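# Move an unpowered, floppy robot arm to another desk

## Task

Carry the limp 5.7 kg spare robot arm, whose joints move freely, from its desk onto the other desk. It passes only if it ends lying still on that desk by its own support, with nothing overhanging an edge, and no piece of it ever drops freely more than a few centimetres. The robot must release it and back away at the end, and must not tip over or finish leaning.

## Robot and tools

Robot: a wheeled base with a column, a tilting head and two six-joint arms (left and right), each ending in a two-finger gripper. With arms folded it is 0.73 m long, 0.62 m wide, 1.88 m tall, its front 0.40 m ahead of the column. The base drives straight or turns in place; it cannot move sideways.

Frames: the base frame sits on the floor between the drive wheels under the column, x forward, y left, z up. left_hand and right_hand are reported in it: the point where the fingers meet (tips 8 mm further). The hand's z axis points along the fingers (quat_wxyz maps (0,0,1) onto it), its y axis along the opening. The odometry frame is the base frame as it was at the scene's start; base_odometry counts wheel turns only, so slip looks like travel. Heading is positive to the left, within -3.142 to 3.142.

execute_actions: argument "actions" is a list holding one action or nothing (empty just reports state and images). An action may contain "base", "joints", and optionally "speeds"; its motions start together. "base" holds exactly one relative command: {"translate_m": d}, a straight drive of d metres from where the base last measured itself, forward positive, -3 to 3; or {"rotate_rad": d}, a turn in place by d radians, counter-clockwise (left) positive, -3.2 to 3.2. "joints" is one dictionary for both arms and the head, keyed by name, each value an absolute target, not an offset: head_tilt_rad -0.61 to 1.308 (0 about level, positive looks down); left_joint1_rad -2.879 to 2.879; left_joint2_rad 0 to 3.141; left_joint3_rad 0 to 3.019; left_joint4_rad -1.692 to 1.57; left_joint5_rad -1.57 to 1.57 (positive swings the hand to the robot's right); left_joint6_rad -2.094 to 2.094 (positive rolls clockwise seen from behind); left_gripper_m 0 to 0.093 metres of fingertip gap. The right_ keys are the same. "speeds" caps top speed for this action: translate_m 0.05 to 0.8 m/s, rotate_rad 0.1 to 1 rad/s (defaults are the maxima); it does not slow arms. A base move needing over 8.667 s, or any unknown key or out-of-range value, rejects the call and nothing moves. "cameras" picks images: cam_head_left, cam_head_right, cam_left_wrist, cam_right_wrist, nav_camera or all; omitted or null gives all, [] none. Keys you leave out may still be driving toward older targets.

wait: seconds 0 to 10, commands nothing, returns state and images. zoom_image: camera name and region [x0, y0, x1, y1] in pixels of that camera's latest full image, top-left origin, at most 504x504. finished_scene: pass the current scene number; it is final and reports success.

Arm geometry (approximate): with right_joint1_rad 1.57 or left_joint1_rad -1.57 and joints 5, 6 at 0, the arm moves in a vertical plane straight ahead, 0.23 m off the column centre. Let a = j2 - 0.35, b = 1.05 + j2 - j3, c = b - j4 (c = 1.57 means fingers straight down). The hand point is then 0.12 + 0.39 sin a + 0.38 cos b + 0.25 cos c m ahead and 1.46 + 0.39 cos a - 0.38 sin b - 0.25 sin c m up. Example: j2, j3, j4 = 0.93, 0.78, 0.14 give 0.60 m ahead, 1.21 m up. Real hands sag lower and nearer the column by up to ~5 cm, ~12 cm under heavy or distant loads. Reach is about 1 m from the shoulder; lowest about 0.47 m up, so not the floor.

Loads per arm, fingers down: 3.2 kg near 0.4 m ahead at 0.65 to 1.2 m height; 2 kg to 0.6 m ahead; 1 kg to 0.8 m ahead at 0.9 to 1.2 m. One gripper holds about 2 to 6 kg. The 5.7 kg arm is beyond one arm, so share it between both hands and keep it close and low. Fingers are 7 cm long; grip by commanding a gap smaller than the object (off_target is then normal). An opening staying 0.002 m or more above target means something is held.

Result lines: base_status and joint_status tell how each motion ended: done, off_target, contact_stop (base stalled on an obstacle; back off 0.05 m before retrying or turning), time_out, not_followed, or limit_stop_at_motor_heat. "joint command not followed" with a cause line means a collision check refused an arm's targets; move the joints involved at least 0.05 rad back, or move the other arm away. on_its_own reports what you didn't command; "held at" is a target. motor_effort lists only the wheels (positive drives forward), peak in brackets. turned_by_wheels vs turned_by_imu differing by over ~4% and 0.05 rad signals slip or a hit. base_tilt in degrees, forward and right positive. wheel_motors_off = 1 while the wheels are shut off after ~3 s of hard pushing. Motor temperatures are listed per arm; MOTOR HOT warns from 85 °C, and at 100 °C that arm drops everything.

Tips: joint moves under ~0.03 rad (0.08 for joints 2, 3) may not happen. For gentle contact step about 0.05 rad per call from the last target. A blocked arm keeps pushing; resend its reported positions to relieve it, though a loaded arm sinks slightly each time. Desk tops 0.30 to 1.20 m high can slide over the base housing and hit the column. Avoid arm-on-arm collisions, especially near the centre line, hard pushes, dropping the limp object or letting links swing down, and tipping the robot. End with the object resting unaided on the desk, grippers open and withdrawn.

Each tool is called after "Call:" as name([rows], argument=value, ...), one row to a line, values as JSON.

## Session

Call:
execute_actions(actions=[])

Scene clock: 0.00 s.
Motor temperatures (°C, as the motors report them): left_arm=[27 25 26 29 28 28] | right_arm=[27 25 27 28 28 28]
base_odometry: x=+0.000 y=+0.000 heading=+0.000 (m, m, rad; odometry frame)
turned_by_wheels: +0.000 (rad since the last result)
turned_by_imu: +0.000 (rad since the last result)
base_tilt: forward=+0.3 right=-0.5 (deg)
base_status: not commanded
joint_positions: head_tilt_rad=+0.878 left_joint1_rad=-1.575 left_joint2_rad=+0.875 left_joint3_rad=+0.381 left_joint4_rad=-0.962 left_joint5_rad=-0.055 left_joint6_rad=+0.047 left_gripper_m=+0.094 right_joint1_rad=+1.561 right_joint2_rad=+0.884 right_joint3_rad=+0.386 right_joint4_rad=-0.918 right_joint5_rad=+0.040 right_joint6_rad=-0.053 right_gripper_m=+0.094
joint_status: not commanded
wheel_motors_off: 0
motor_effort: left_wheel=+2 right_wheel=-1 (%)
left_hand: x=+0.1324 y=+0.2332 z=+1.2604 quat_wxyz=(+0.449, -0.035, -0.893, -0.013) (m; base frame)
right_hand: x=+0.1396 y=-0.2344 z=+1.2508 quat_wxyz=(+0.432, +0.028, -0.901, +0.009) (m; base frame)
pictures: cam_head_left, cam_head_right, cam_left_wrist, cam_right_wrist, nav_camera
Images, in order (width x height): cam_head_left 896x504, cam_head_right 896x504, cam_left_wrist 616x616, cam_right_wrist 616x616, nav_camera 896x504.

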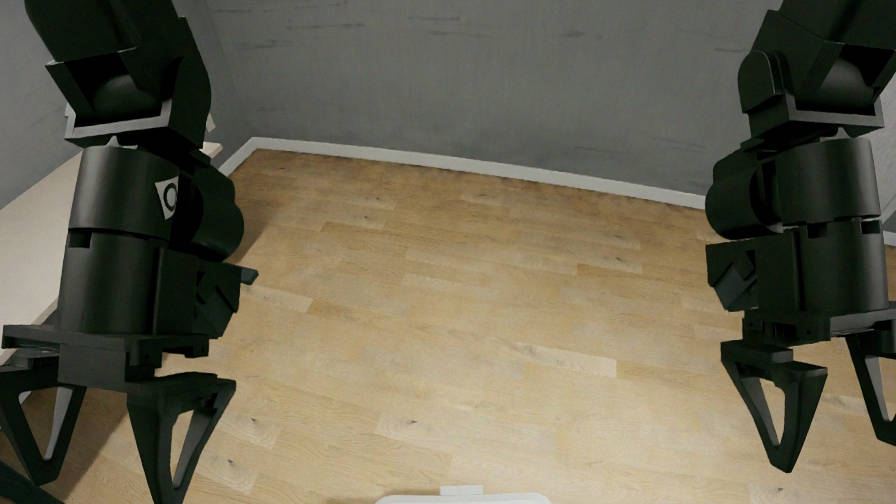

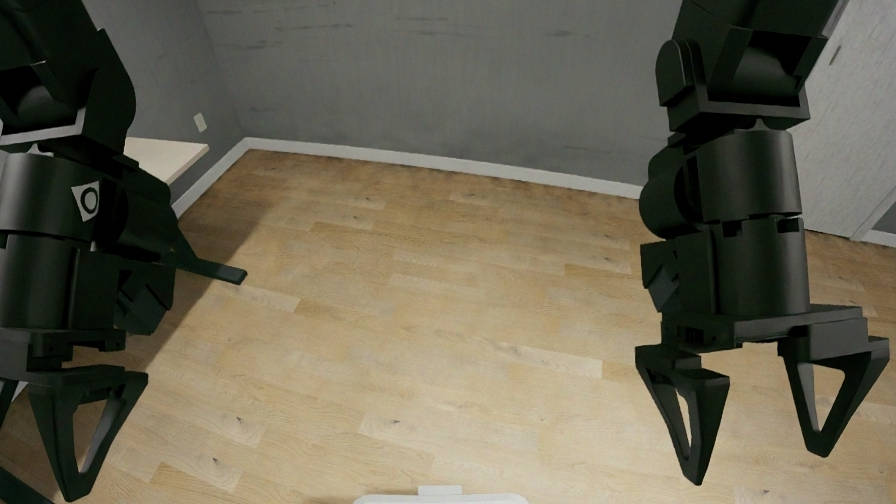

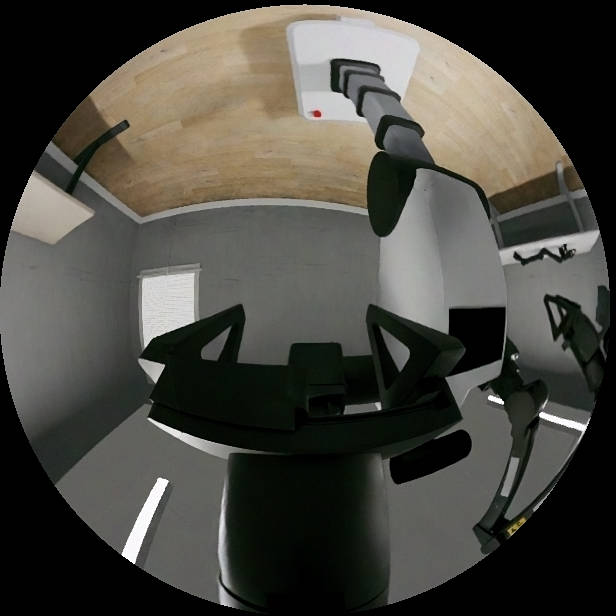

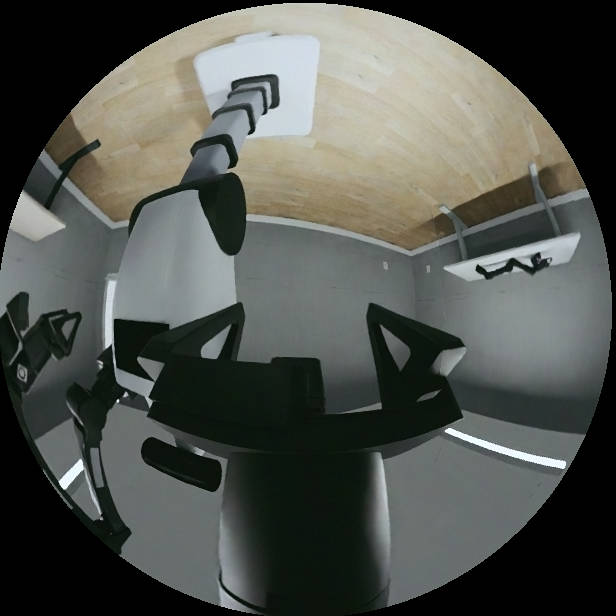

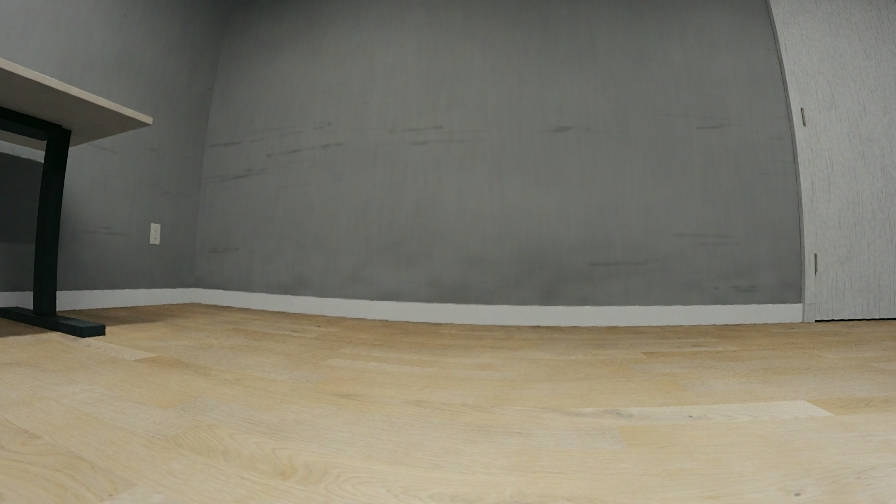

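Call:
execute_actions([
  {"base":{"rotate_rad":-1.9},"joints":{"head_tilt_rad":0.55}},
], cameras=["cam_head_left","cam_head_right","nav_camera"])

Scene clock: 5.77 s.
Motor temperatures (°C, as the motors report them): left_arm=[27 26 26 29 28 28] | right_arm=[27 25 27 28 28 28]
base_odometry: x=+0.000 y=+0.000 heading=-1.900 (m, m, rad; odometry frame)
turned_by_wheels: -1.900 (rad since the last result)
turned_by_imu: -1.918 (rad since the last result)
base_tilt: forward=+0.1 right=-0.4 (deg)
base_status: done
joint_positions: head_tilt_rad=+0.568 left_joint1_rad=-1.575 left_joint2_rad=+0.875 left_joint3_rad=+0.381 left_joint4_rad=-0.962 left_joint5_rad=-0.055 left_joint6_rad=+0.047 left_gripper_m=+0.094 right_joint1_rad=+1.561 right_joint2_rad=+0.884 right_joint3_rad=+0.386 right_joint4_rad=-0.918 right_joint5_rad=+0.040 right_joint6_rad=-0.053 right_gripper_m=+0.094
joint_status: all done
wheel_motors_off: 0
motor_effort: left_wheel=+0(36) right_wheel=+0(26) (%)
left_hand: x=+0.1324 y=+0.2332 z=+1.2604 quat_wxyz=(+0.449, -0.035, -0.893, -0.013) (m; base frame)
right_hand: x=+0.1396 y=-0.2344 z=+1.2508 quat_wxyz=(+0.432, +0.028, -0.901, +0.009) (m; base frame)
pictures: cam_head_left, cam_head_right, nav_camera
camera_calibration (this result's frames):
cam_head_left: T_world_to_cam=[[-0.00409402, -0.999936, -0.0105338, 0.0450039], [-0.474158, 0.0112155, -0.880369, 1.37812], [0.88043, 0.00139042, -0.474173, 0.624217], [0, 0, 0, 1]] pos_world=[0.10405, 0.0286768, 1.50971]
cam_head_right: T_world_to_cam=[[-0.0153083, -0.999825, -0.0107593, -0.0233347], [-0.466315, 0.0166576, -0.884462, 1.37854], [0.884486, -0.00852243, -0.466488, 0.607226], [0, 0, 0, 1]] pos_world=[0.105393, -0.0411187, 1.50228]
Images, in order (width x height): cam_head_left 896x504, cam_head_right 896x504, nav_camera 896x504.

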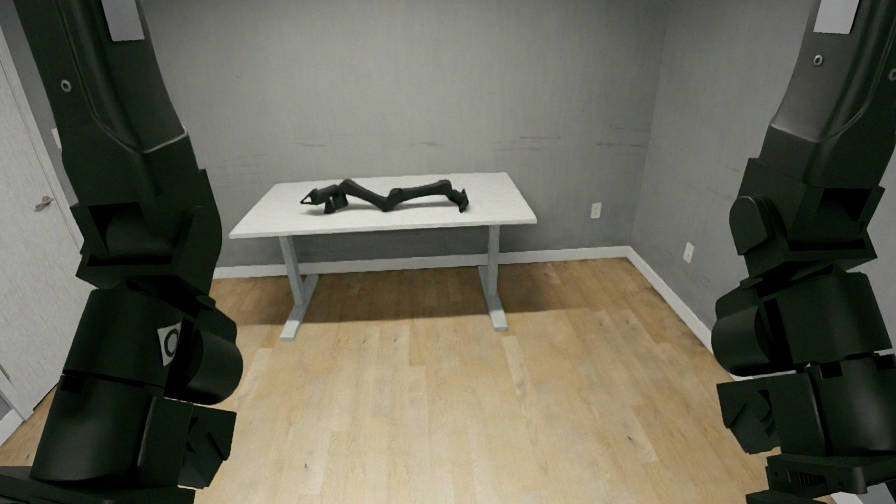

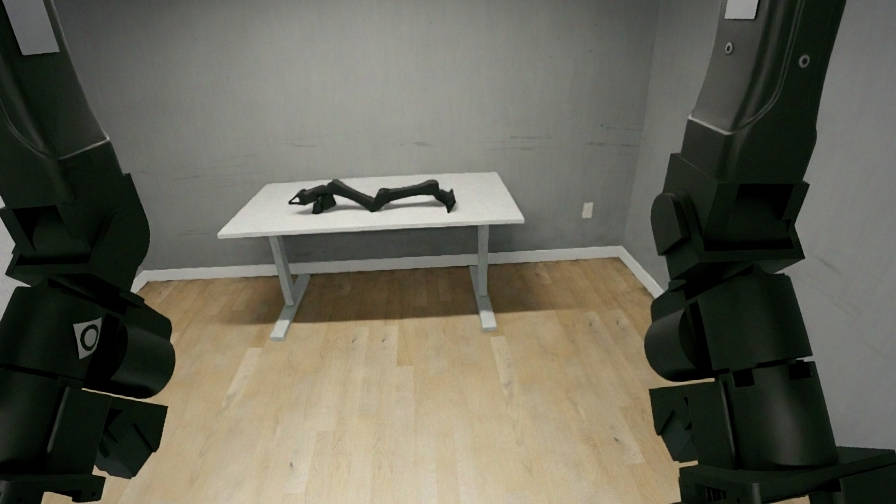

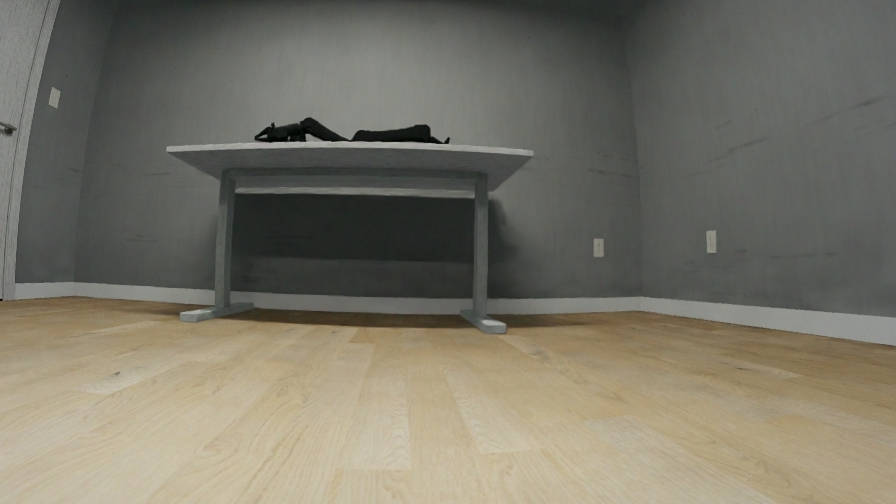

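Call:
execute_actions([
  {"base":{"rotate_rad":0.26}},
], cameras=[])

Call:
execute_actions([
  {"base":{"translate_m":0.92}},
], cameras=[])

Call:
execute_actions([
  {"base":{"rotate_rad":-0.176},"joints":{"head_tilt_rad":0.8}},
], cameras=["cam_head_left","cam_head_right","nav_camera"])

Scene clock: 20.70 s.
Motor temperatures (°C, as the motors report them): left_arm=[27 26 26 29 28 28] | right_arm=[27 25 27 28 28 28]
base_odometry: x=+0.000 y=+0.000 heading=-1.640 (m, m, rad; odometry frame)
turned_by_wheels: +0.260 (rad since the last result)
turned_by_imu: +0.263 (rad since the last result)
base_tilt: forward=+0.0 right=-0.5 (deg)
base_status: done
joint_positions: head_tilt_rad=+0.568 left_joint1_rad=-1.575 left_joint2_rad=+0.875 left_joint3_rad=+0.381 left_joint4_rad=-0.962 left_joint5_rad=-0.055 left_joint6_rad=+0.047 left_gripper_m=+0.094 right_joint1_rad=+1.561 right_joint2_rad=+0.884 right_joint3_rad=+0.386 right_joint4_rad=-0.918 right_joint5_rad=+0.040 right_joint6_rad=-0.053 right_gripper_m=+0.094
joint_status: not commanded
wheel_motors_off: 0
motor_effort: left_wheel=+0(21) right_wheel=+1(17) (%)
left_hand: x=+0.1324 y=+0.2332 z=+1.2604 quat_wxyz=(+0.449, -0.035, -0.893, -0.013) (m; base frame)
right_hand: x=+0.1396 y=-0.2344 z=+1.2508 quat_wxyz=(+0.432, +0.028, -0.901, +0.009) (m; base frame)
pictures: none
No camera images: the call's "cameras" was empty. Leave "cameras" out to get every camera's image.

Scene clock: 23.70 s.
Motor temperatures (°C, as the motors report them): left_arm=[27 26 26 29 28 28] | right_arm=[27 25 27 28 28 28]
base_odometry: x=-0.064 y=-0.918 heading=-1.640 (m, m, rad; odometry frame)
turned_by_wheels: +0.000 (rad since the last result)
turned_by_imu: -0.003 (rad since the last result)
base_tilt: forward=+0.2 right=-0.3 (deg)
base_status: done
joint_positions: head_tilt_rad=+0.567 left_joint1_rad=-1.575 left_joint2_rad=+0.875 left_joint3_rad=+0.384 left_joint4_rad=-0.962 left_joint5_rad=-0.055 left_joint6_rad=+0.047 left_gripper_m=+0.094 right_joint1_rad=+1.561 right_joint2_rad=+0.884 right_joint3_rad=+0.388 right_joint4_rad=-0.918 right_joint5_rad=+0.040 right_joint6_rad=-0.053 right_gripper_m=+0.094
joint_status: not commanded
wheel_motors_off: 0
motor_effort: left_wheel=+0(42) right_wheel=+1(53) (%)
left_hand: x=+0.1336 y=+0.2332 z=+1.2599 quat_wxyz=(+0.448, -0.035, -0.893, -0.013) (m; base frame)
right_hand: x=+0.1406 y=-0.2344 z=+1.2505 quat_wxyz=(+0.431, +0.028, -0.902, +0.009) (m; base frame)
pictures: none
No camera images: the call's "cameras" was empty. Leave "cameras" out to get every camera's image.

Scene clock: 24.93 s.
Motor temperatures (°C, as the motors report them): left_arm=[27 26 26 29 28 28] | right_arm=[27 25 27 28 28 28]
base_odometry: x=-0.064 y=-0.918 heading=-1.815 (m, m, rad; odometry frame)
turned_by_wheels: -0.175 (rad since the last result)
turned_by_imu: -0.175 (rad since the last result)
base_tilt: forward=+0.2 right=-0.4 (deg)
base_status: done
joint_positions: head_tilt_rad=+0.802 left_joint1_rad=-1.575 left_joint2_rad=+0.875 left_joint3_rad=+0.384 left_joint4_rad=-0.962 left_joint5_rad=-0.055 left_joint6_rad=+0.047 left_gripper_m=+0.094 right_joint1_rad=+1.561 right_joint2_rad=+0.884 right_joint3_rad=+0.388 right_joint4_rad=-0.918 right_joint5_rad=+0.040 right_joint6_rad=-0.053 right_gripper_m=+0.094
joint_status: all done
wheel_motors_off: 0
motor_effort: left_wheel=+0(32) right_wheel=-1(37) (%)
left_hand: x=+0.1336 y=+0.2332 z=+1.2599 quat_wxyz=(+0.448, -0.035, -0.893, -0.013) (m; base frame)
right_hand: x=+0.1406 y=-0.2344 z=+1.2505 quat_wxyz=(+0.431, +0.028, -0.902, +0.009) (m; base frame)
pictures: cam_head_left, cam_head_right, nav_camera
camera_calibration (this result's frames):
cam_head_left: T_world_to_cam=[[-0.00642372, -0.999936, -0.00929823, 0.0432177], [-0.665271, 0.0112155, -0.746518, 1.18154], [0.746574, 0.00139042, -0.6653, 0.925246], [0, 0, 0, 1]] pos_world=[0.0955592, 0.0286768, 1.49801]
cam_head_right: T_world_to_cam=[[-0.017385, -0.999825, -0.00691872, -0.0291453], [-0.65859, 0.0166576, -0.752317, 1.18465], [0.752301, -0.00852243, -0.658764, 0.909941], [0, 0, 0, 1]] pos_world=[0.0951426, -0.0411187, 1.49047]
Images, in order (width x height): cam_head_left 896x504, cam_head_right 896x504, nav_camera 896x504.

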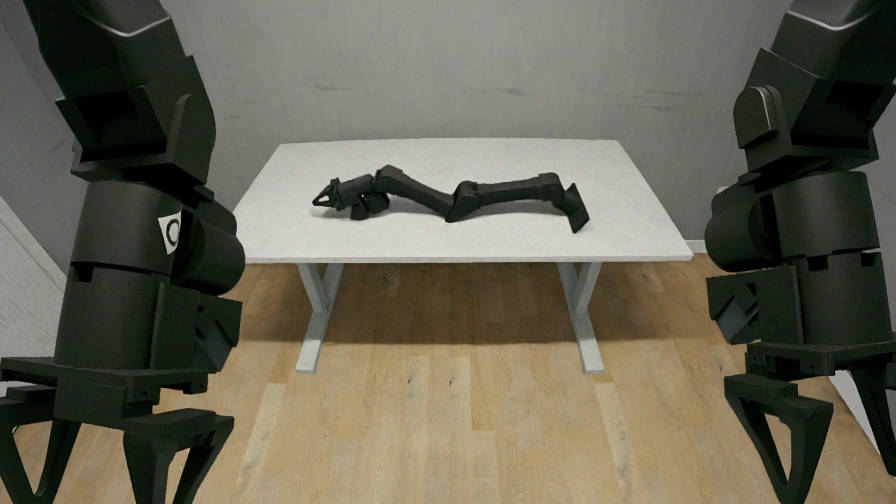

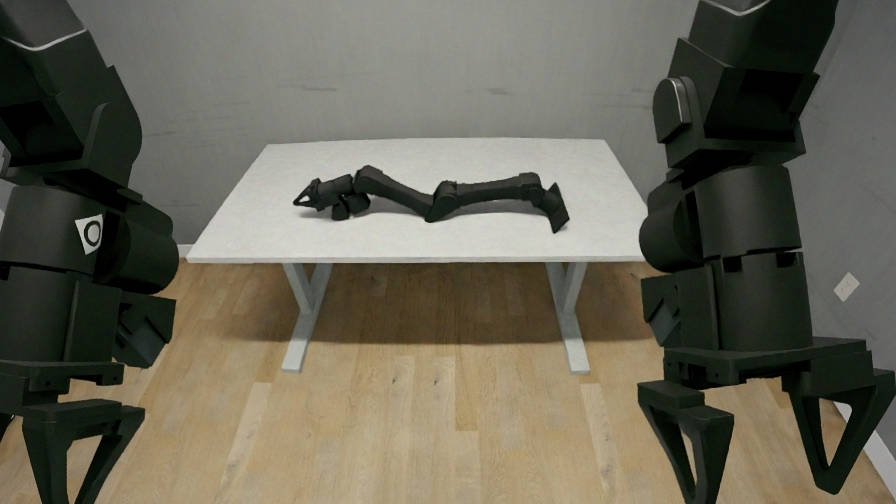

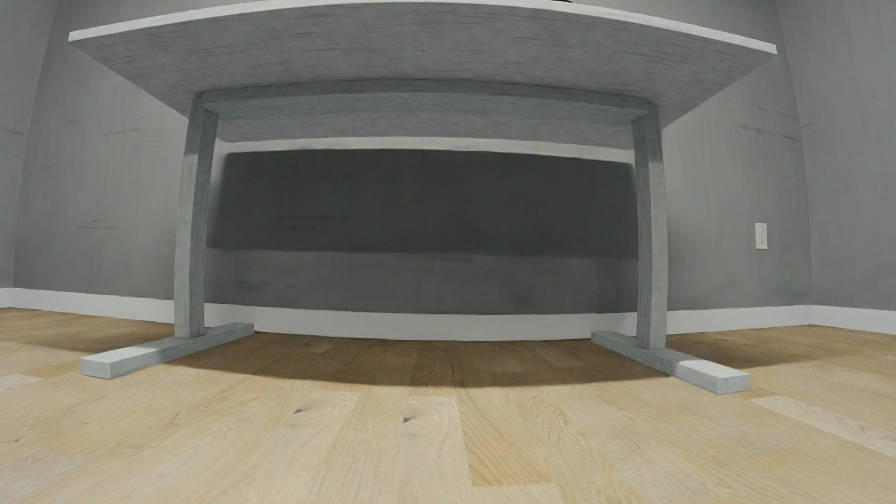

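Call:
zoom_image(camera="cam_head_left", region=[300, 150, 610, 250])

Region (300, 150, 610, 250) of cam_head_left's 896x504 image, scaled by 1.626, with more detail than that image has; it fills the top 163 rows of this view, and the rest is white.

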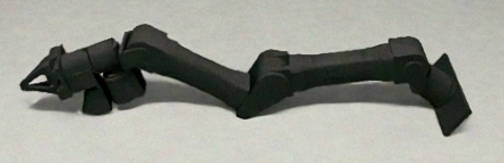

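Call:
execute_actions([
  {"joints":{"left_joint2_rad":1.605,"left_joint3_rad":0.911,"left_joint4_rad":0.174,"left_joint5_rad":0,"left_joint6_rad":0,"right_joint2_rad":1.605,"right_joint3_rad":0.911,"right_joint4_rad":0.174,"right_joint5_rad":0,"right_joint6_rad":0,"head_tilt_rad":0.95},"base":{"translate_m":0.4}},
])

Scene clock: 53.87 s.
Motor temperatures (°C, as the motors report them): left_arm=[27 26 26 29 28 28] | right_arm=[27 26 27 28 28 28]
base_odometry: x=-0.161 y=-1.306 heading=-1.816 (m, m, rad; odometry frame)
turned_by_wheels: +0.000 (rad since the last result)
turned_by_imu: -0.002 (rad since the last result)
base_tilt: forward=+0.2 right=-0.3 (deg)
base_status: done
joint_positions: head_tilt_rad=+0.951 left_joint1_rad=-1.575 left_joint2_rad=+1.611 left_joint3_rad=+0.913 left_joint4_rad=+0.165 left_joint5_rad=-0.003 left_joint6_rad=+0.006 left_gripper_m=+0.094 right_joint1_rad=+1.561 right_joint2_rad=+1.609 right_joint3_rad=+0.914 right_joint4_rad=+0.168 right_joint5_rad=+0.002 right_joint6_rad=-0.006 right_gripper_m=+0.094
joint_status: all done
wheel_motors_off: 0
motor_effort: left_wheel=+0(43) right_wheel=+1(49) (%)
left_hand: x=+0.4224 y=+0.2225 z=+0.9502 quat_wxyz=(+0.004, -0.004, -1.000, +0.000) (m; base frame)
right_hand: x=+0.4247 y=-0.2318 z=+0.9506 quat_wxyz=(+0.002, +0.001, -1.000, +0.005) (m; base frame)
pictures: cam_head_left, cam_head_right, cam_left_wrist, cam_right_wrist, nav_camera
camera_calibration (this result's frames):
cam_head_left: T_world_to_cam=[[-0.00773546, -0.999936, -0.00823917, 0.0416523], [-0.768921, 0.0112155, -0.639245, 1.02153], [0.639296, 0.00139042, -0.768959, 1.09024], [0, 0, 0, 1]] pos_world=[0.088806, 0.0286768, 1.4917]
cam_head_right: T_world_to_cam=[[-0.0182208, -0.999825, -0.00425552, -0.0332048], [-0.763178, 0.0166576, -0.645974, 1.02611], [0.645932, -0.00852243, -0.763348, 1.07632], [0, 0, 0, 1]] pos_world=[0.0872717, -0.0411187, 1.4843]
cam_left_wrist: T_world_to_cam=[[-0.0121797, -0.999918, -0.00403926, 0.228898], [-0.804075, 0.00739277, 0.594482, -0.225497], [-0.594403, 0.0104885, -0.804099, 1.13538], [0, 0, 0, 1]] pos_world=[0.496346, 0.218638, 1.04794]
cam_right_wrist: T_world_to_cam=[[0.00158602, -0.999954, 0.00946441, -0.239012], [-0.80335, 0.00436205, 0.595492, -0.223413], [-0.595506, -0.00854769, -0.803306, 1.13568], [0, 0, 0, 1]] pos_world=[0.497205, -0.228319, 1.0476]
Images, in order (width x height): cam_head_left 896x504, cam_head_right 896x504, cam_left_wrist 616x616, cam_right_wrist 616x616, nav_camera 896x504.

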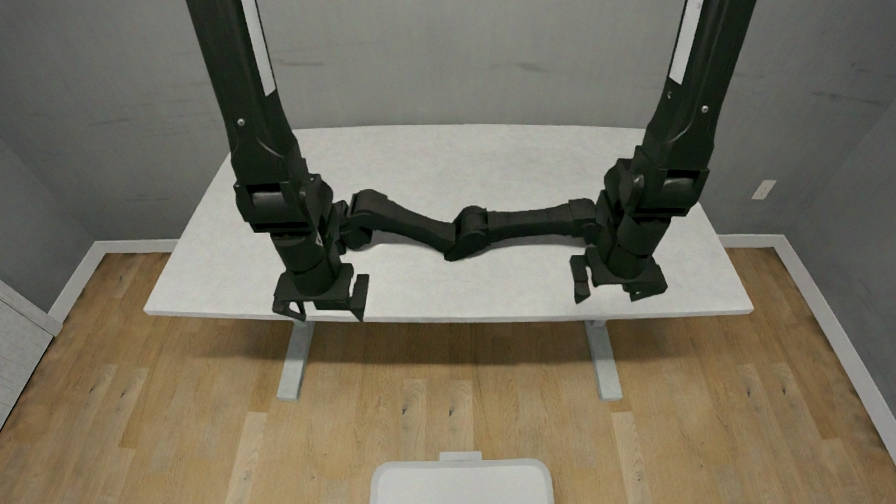

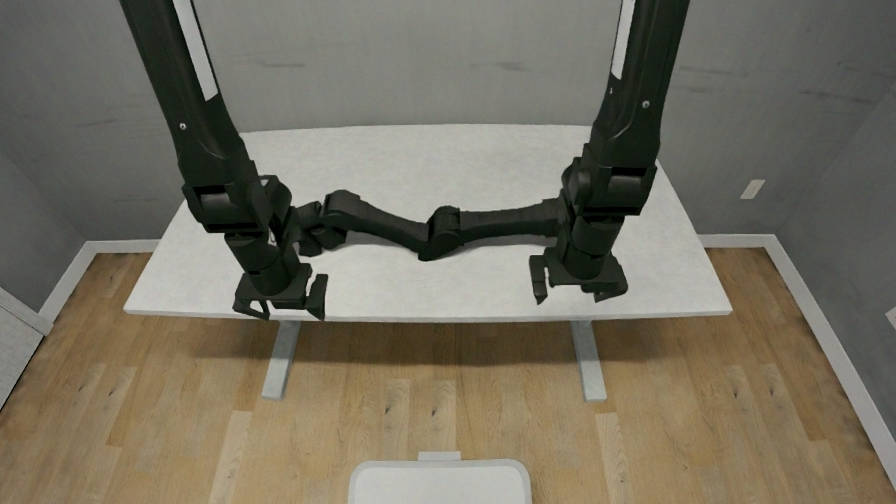

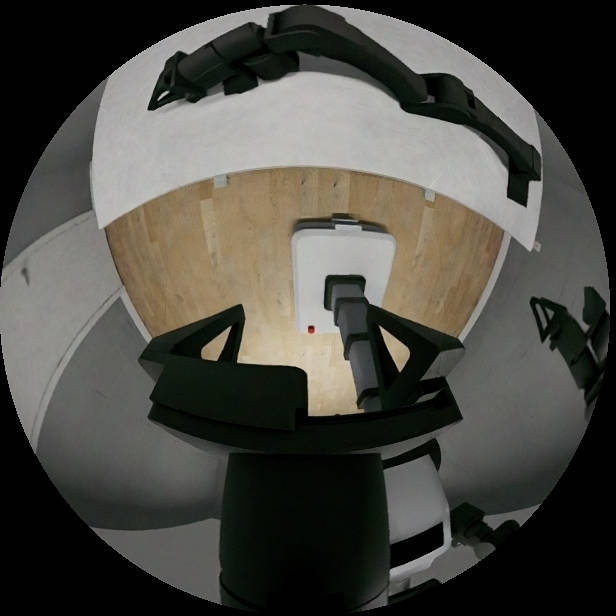

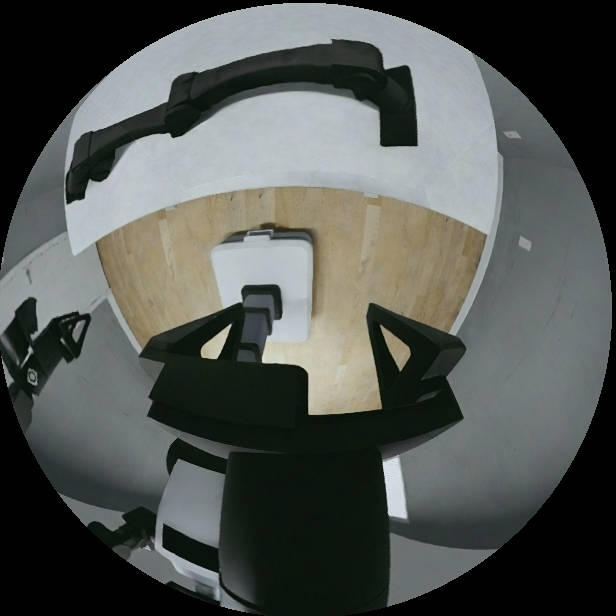

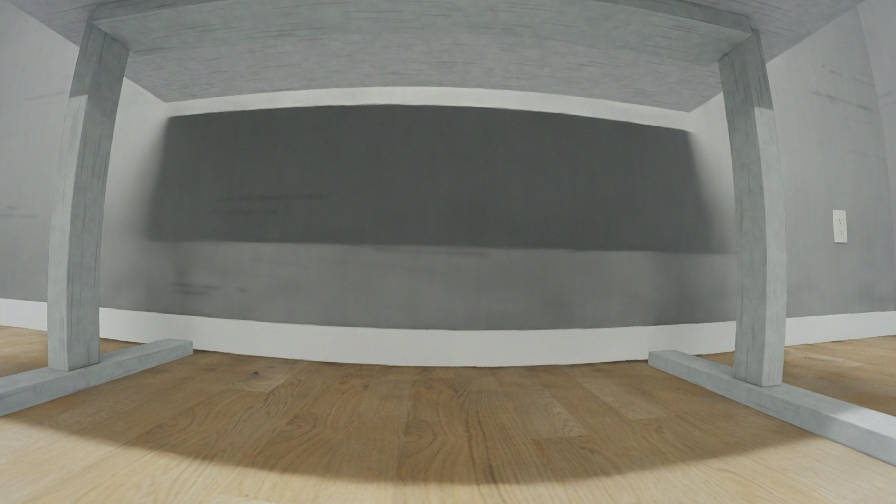

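Call:
execute_actions([
  {"joints":{"left_joint6_rad":-1.57,"right_joint6_rad":1.57,"head_tilt_rad":1.1},"base":{"translate_m":0.3},"speeds":{"translate_m":0.2}},
])

Scene clock: 70.73 s.
Motor temperatures (°C, as the motors report them): left_arm=[27 27 26 29 28 28] | right_arm=[27 27 27 28 28 28]
base_odometry: x=-0.234 y=-1.597 heading=-1.816 (m, m, rad; odometry frame)
turned_by_wheels: +0.000 (rad since the last result)
turned_by_imu: -0.001 (rad since the last result)
base_tilt: forward=+0.1 right=-0.4 (deg)
base_status: done
joint_positions: head_tilt_rad=+1.099 left_joint1_rad=-1.575 left_joint2_rad=+1.609 left_joint3_rad=+0.912 left_joint4_rad=+0.165 left_joint5_rad=-0.003 left_joint6_rad=-1.563 left_gripper_m=+0.094 right_joint1_rad=+1.561 right_joint2_rad=+1.607 right_joint3_rad=+0.913 right_joint4_rad=+0.168 right_joint5_rad=+0.002 right_joint6_rad=+1.563 right_gripper_m=+0.094
joint_status: all done
wheel_motors_off: 0
motor_effort: left_wheel=+0(35) right_wheel=+0(36) (%)
left_hand: x=+0.4229 y=+0.2225 z=+0.9508 quat_wxyz=(+0.003, +0.704, -0.711, -0.002) (m; base frame)
right_hand: x=+0.4247 y=-0.2318 z=+0.9512 quat_wxyz=(-0.003, -0.706, -0.708, +0.005) (m; base frame)
pictures: cam_head_left, cam_head_right, cam_left_wrist, cam_right_wrist, nav_camera
camera_calibration (this result's frames):
cam_head_left: T_world_to_cam=[[-0.00886788, -0.999936, -0.00700585, 0.0398096], [-0.85493, 0.0112155, -0.518623, 0.840068], [0.518668, 0.00139042, -0.854974, 1.22874], [0, 0, 0, 1]] pos_world=[0.0812441, 0.0286768, 1.4865]
cam_head_right: T_world_to_cam=[[-0.0186496, -0.999825, -0.00151674, -0.0374011], [-0.850243, 0.0166576, -0.526127, 0.845898], [0.52606, -0.00852243, -0.850405, 1.21638], [0, 0, 0, 1]] pos_world=[0.0786336, -0.0411187, 1.47941]
cam_left_wrist: T_world_to_cam=[[0.999829, -0.0135501, -0.0125844, -0.410336], [-0.00355647, -0.808705, 0.588204, -0.376457], [-0.0181473, -0.588058, -0.808615, 1.02995], [0, 0, 0, 1]] pos_world=[0.427617, 0.295665, 1.0491]
cam_right_wrist: T_world_to_cam=[[-0.999993, -0.00297234, 0.00211098, 0.424464], [-0.00117738, 0.81131, 0.584615, -0.367038], [-0.00345034, 0.584608, -0.811308, 1.02975], [0, 0, 0, 1]] pos_world=[0.427582, -0.30296, 1.04913]
Images, in order (width x height): cam_head_left 896x504, cam_head_right 896x504, cam_left_wrist 616x616, cam_right_wrist 616x616, nav_camera 896x504.

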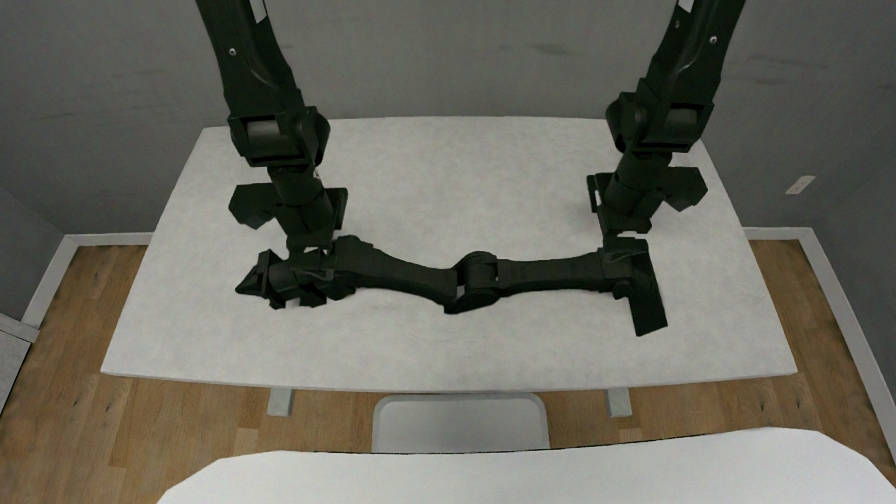

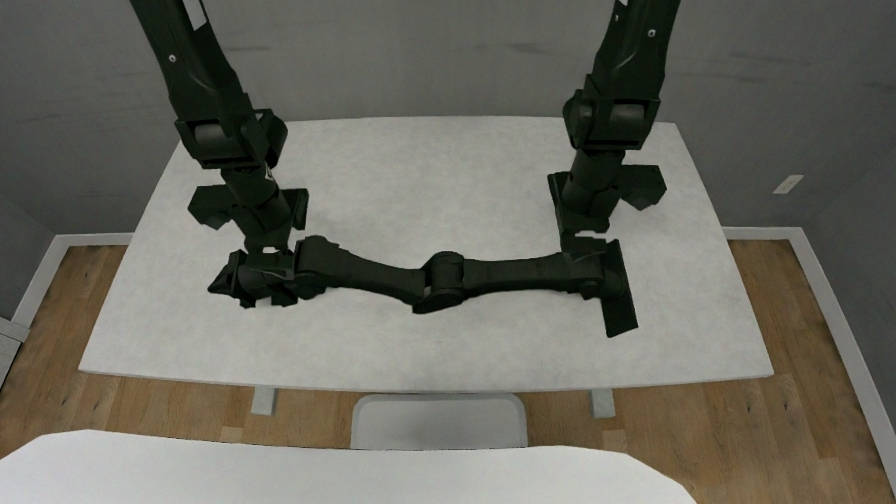

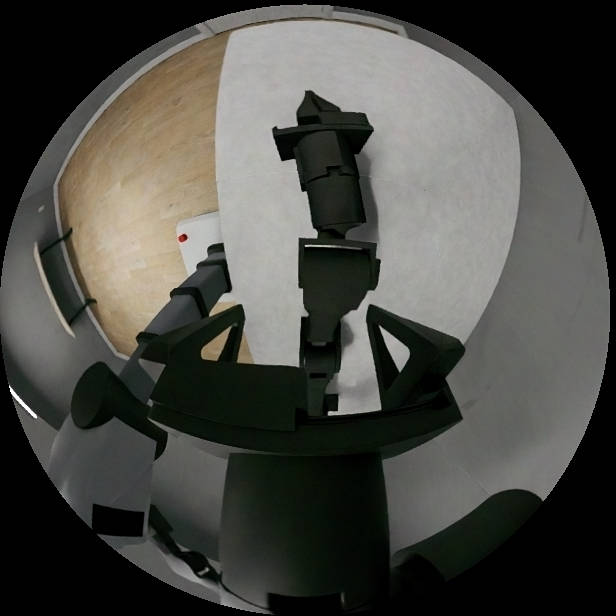

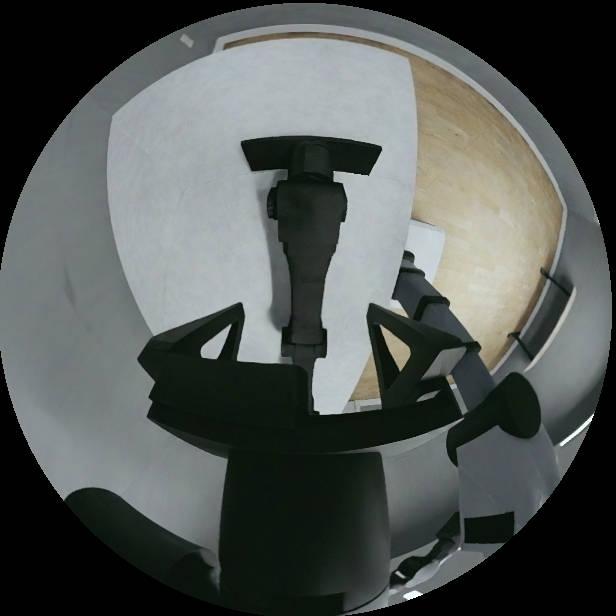

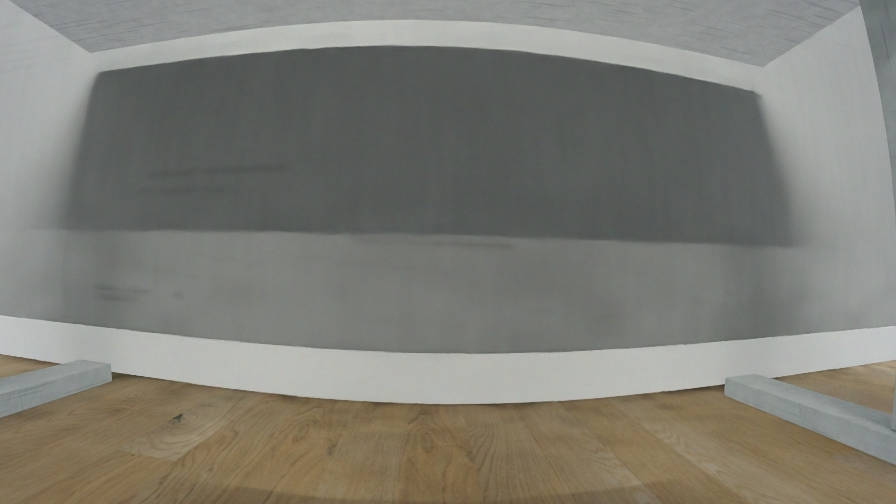

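Call:
zoom_image(camera="cam_head_left", region=[220, 210, 700, 350])

Call:
zoom_image(camera="cam_left_wrist", region=[200, 80, 450, 430])

Call:
zoom_image(camera="cam_right_wrist", region=[180, 100, 430, 430])

Region (220, 210, 700, 350) of cam_head_left's 896x504 image, scaled by 1.050, with more detail than that image has; it fills the top 147 rows of this view, and the rest is white.

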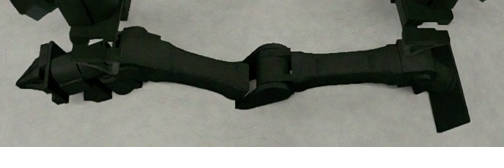

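Region (200, 80, 450, 430) of cam_left_wrist's 616x616 image, scaled by 1.440, with more detail than that image has; it fills the left 360 columns of this view, and the rest is white.

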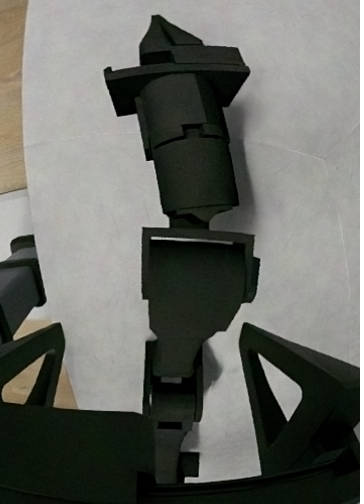

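Region (180, 100, 430, 430) of cam_right_wrist's 616x616 image, scaled by 1.527, with more detail than that image has; it fills the left 382 columns of this view, and the rest is white.

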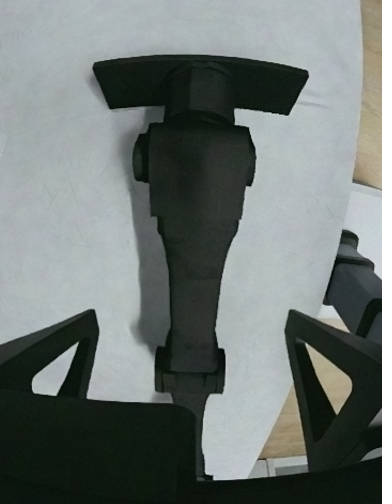

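Call:
execute_actions([
  {"joints":{"left_joint1_rad":-1.72,"left_joint5_rad":-0.13,"left_joint6_rad":-1.645,"right_joint1_rad":1.62,"right_joint6_rad":1.6,"left_joint2_rad":1.8,"left_joint3_rad":1.064,"left_joint4_rad":0.216,"right_joint2_rad":1.8,"right_joint3_rad":1.064,"right_joint4_rad":0.216}},
], cameras=["cam_head_left","cam_left_wrist","cam_right_wrist"])

Scene clock: 103.80 s.
Motor temperatures (°C, as the motors report them): left_arm=[27 28 26 29 28 28] | right_arm=[27 28 27 28 28 28]
base_odometry: x=-0.234 y=-1.597 heading=-1.816 (m, m, rad; odometry frame)
turned_by_wheels: +0.000 (rad since the last result)
turned_by_imu: +0.000 (rad since the last result)
base_tilt: forward=+0.3 right=-0.4 (deg)
base_status: not commanded
joint_positions: head_tilt_rad=+1.099 left_joint1_rad=-1.734 left_joint2_rad=+1.809 left_joint3_rad=+1.065 left_joint4_rad=+0.208 left_joint5_rad=-0.127 left_joint6_rad=-1.638 left_gripper_m=+0.094 right_joint1_rad=+1.626 right_joint2_rad=+1.810 right_joint3_rad=+1.062 right_joint4_rad=+0.211 right_joint5_rad=+0.000 right_joint6_rad=+1.593 right_gripper_m=+0.094
joint_status: all done
wheel_motors_off: 0
motor_effort: left_wheel=-1(2) right_wheel=+1(2) (%)
left_hand: x=+0.4170 y=+0.1372 z=+0.8852 quat_wxyz=(+0.008, +0.701, -0.713, +0.002) (m; base frame)
right_hand: x=+0.4178 y=-0.1885 z=+0.8799 quat_wxyz=(+0.022, -0.705, -0.709, -0.012) (m; base frame)
pictures: cam_head_left, cam_left_wrist, cam_right_wrist
camera_calibration (this result's frames):
cam_head_left: T_world_to_cam=[[-0.00886788, -0.999936, -0.00700585, 0.0398096], [-0.85493, 0.0112155, -0.518623, 0.840068], [0.518668, 0.00139042, -0.854974, 1.22874], [0, 0, 0, 1]] pos_world=[0.0812441, 0.0286768, 1.4865]
cam_left_wrist: T_world_to_cam=[[0.999728, -0.0196653, -0.0125551, -0.405557], [-0.00823609, -0.800933, 0.598697, -0.415291], [-0.0218293, -0.598431, -0.800877, 0.922741], [0, 0, 0, 1]] pos_world=[0.422169, 0.211601, 0.982544]
cam_right_wrist: T_world_to_cam=[[-0.999898, -0.00645408, 0.0127117, 0.407781], [0.00300347, 0.776275, 0.630387, -0.409134], [-0.0139364, 0.630361, -0.776177, 0.928685], [0, 0, 0, 1]] pos_world=[0.421911, -0.265175, 0.973553]
Images, in order (width x height): cam_head_left 896x504, cam_left_wrist 616x616, cam_right_wrist 616x616.

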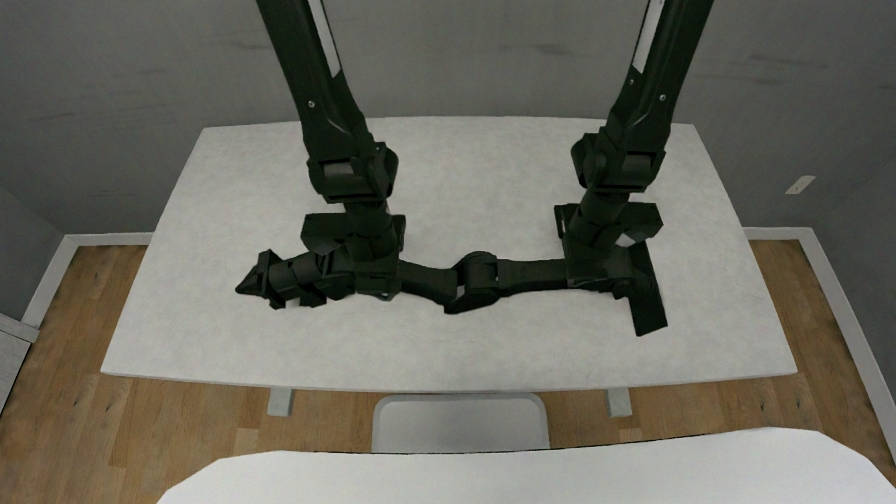

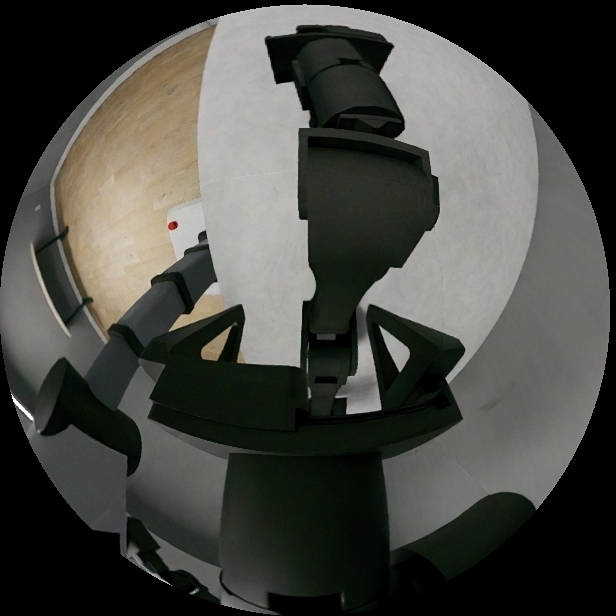

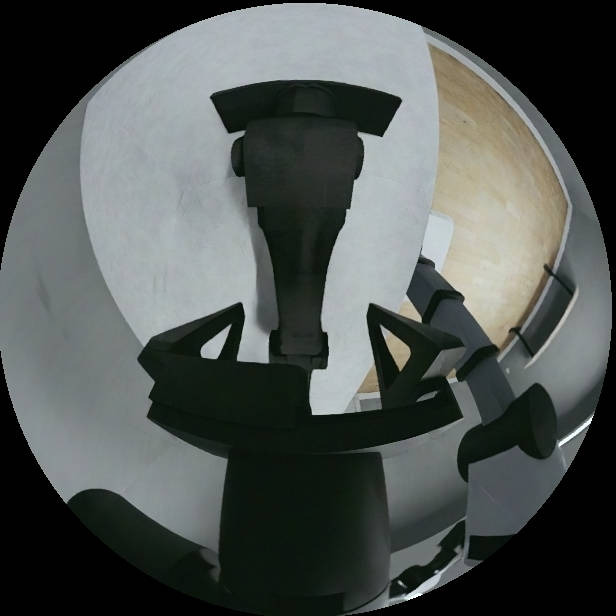

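Call:
execute_actions([
  {"joints":{"left_joint6_rad":1.497,"right_joint6_rad":-1.54}},
], cameras=["cam_head_left","cam_left_wrist","cam_right_wrist"])

Scene clock: 113.20 s.
Motor temperatures (°C, as the motors report them): left_arm=[27 28 26 29 28 28] | right_arm=[27 29 27 28 28 28]
base_odometry: x=-0.234 y=-1.597 heading=-1.816 (m, m, rad; odometry frame)
turned_by_wheels: +0.000 (rad since the last result)
turned_by_imu: +0.000 (rad since the last result)
base_tilt: forward=+0.1 right=-0.2 (deg)
base_status: not commanded
joint_positions: head_tilt_rad=+1.099 left_joint1_rad=-1.733 left_joint2_rad=+1.810 left_joint3_rad=+1.061 left_joint4_rad=+0.202 left_joint5_rad=-0.127 left_joint6_rad=+1.490 left_gripper_m=+0.094 right_joint1_rad=+1.626 right_joint2_rad=+1.810 right_joint3_rad=+1.062 right_joint4_rad=+0.211 right_joint5_rad=+0.000 right_joint6_rad=-1.533 right_gripper_m=+0.094
joint_status: all done
wheel_motors_off: 0
motor_effort: left_wheel=-1(1) right_wheel=+1(2) (%)
left_hand: x=+0.4126 y=+0.1385 z=+0.8851 quat_wxyz=(+0.002, -0.708, -0.706, +0.011) (m; base frame)
right_hand: x=+0.4178 y=-0.1887 z=+0.8799 quat_wxyz=(-0.012, +0.703, -0.710, -0.022) (m; base frame)
pictures: cam_head_left, cam_left_wrist, cam_right_wrist
camera_calibration (this result's frames):
cam_head_left: T_world_to_cam=[[-0.00886788, -0.999936, -0.00700585, 0.0398096], [-0.854929, 0.0112155, -0.518623, 0.840068], [0.518669, 0.00139042, -0.854974, 1.22874], [0, 0, 0, 1]] pos_world=[0.0812441, 0.0286768, 1.4865]
cam_left_wrist: T_world_to_cam=[[-0.999887, 0.00713663, 0.013257, 0.397326], [0.0134855, 0.816054, 0.577819, -0.628639], [-0.00669473, 0.577932, -0.816058, 0.767614], [0, 0, 0, 1]] pos_world=[0.410897, 0.0665392, 0.984389]
cam_right_wrist: T_world_to_cam=[[0.999847, -0.00905066, -0.0149988, -0.403848], [0.000783246, -0.832244, 0.554409, -0.644705], [-0.0175004, -0.554336, -0.832109, 0.755966], [0, 0, 0, 1]] pos_world=[0.417521, -0.121148, 0.980419]
Images, in order (width x height): cam_head_left 896x504, cam_left_wrist 616x616, cam_right_wrist 616x616.

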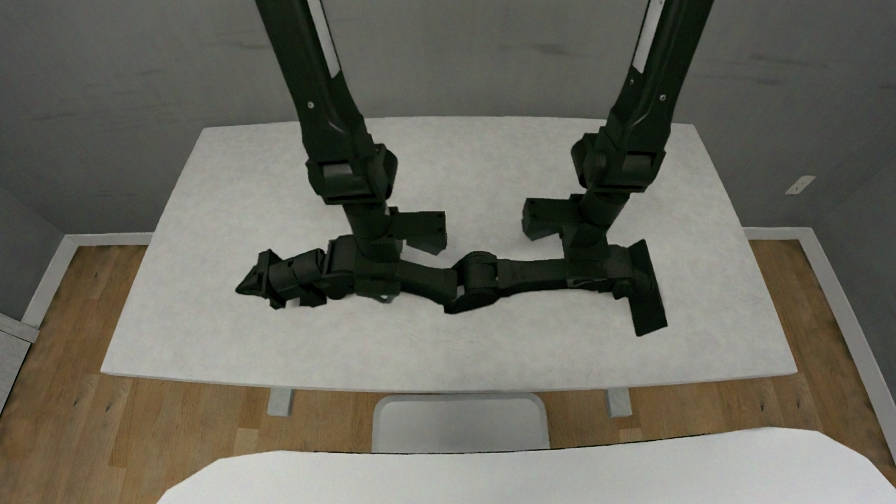

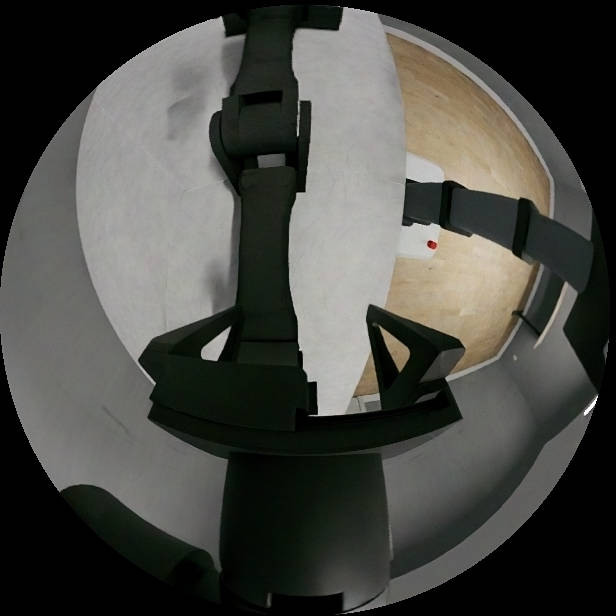

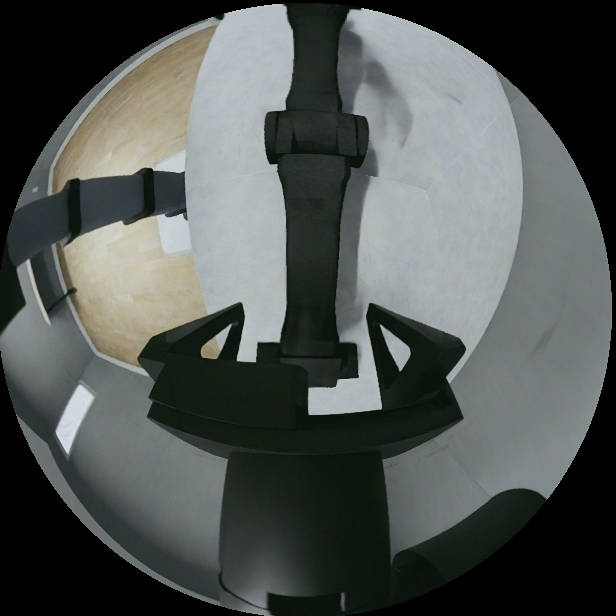

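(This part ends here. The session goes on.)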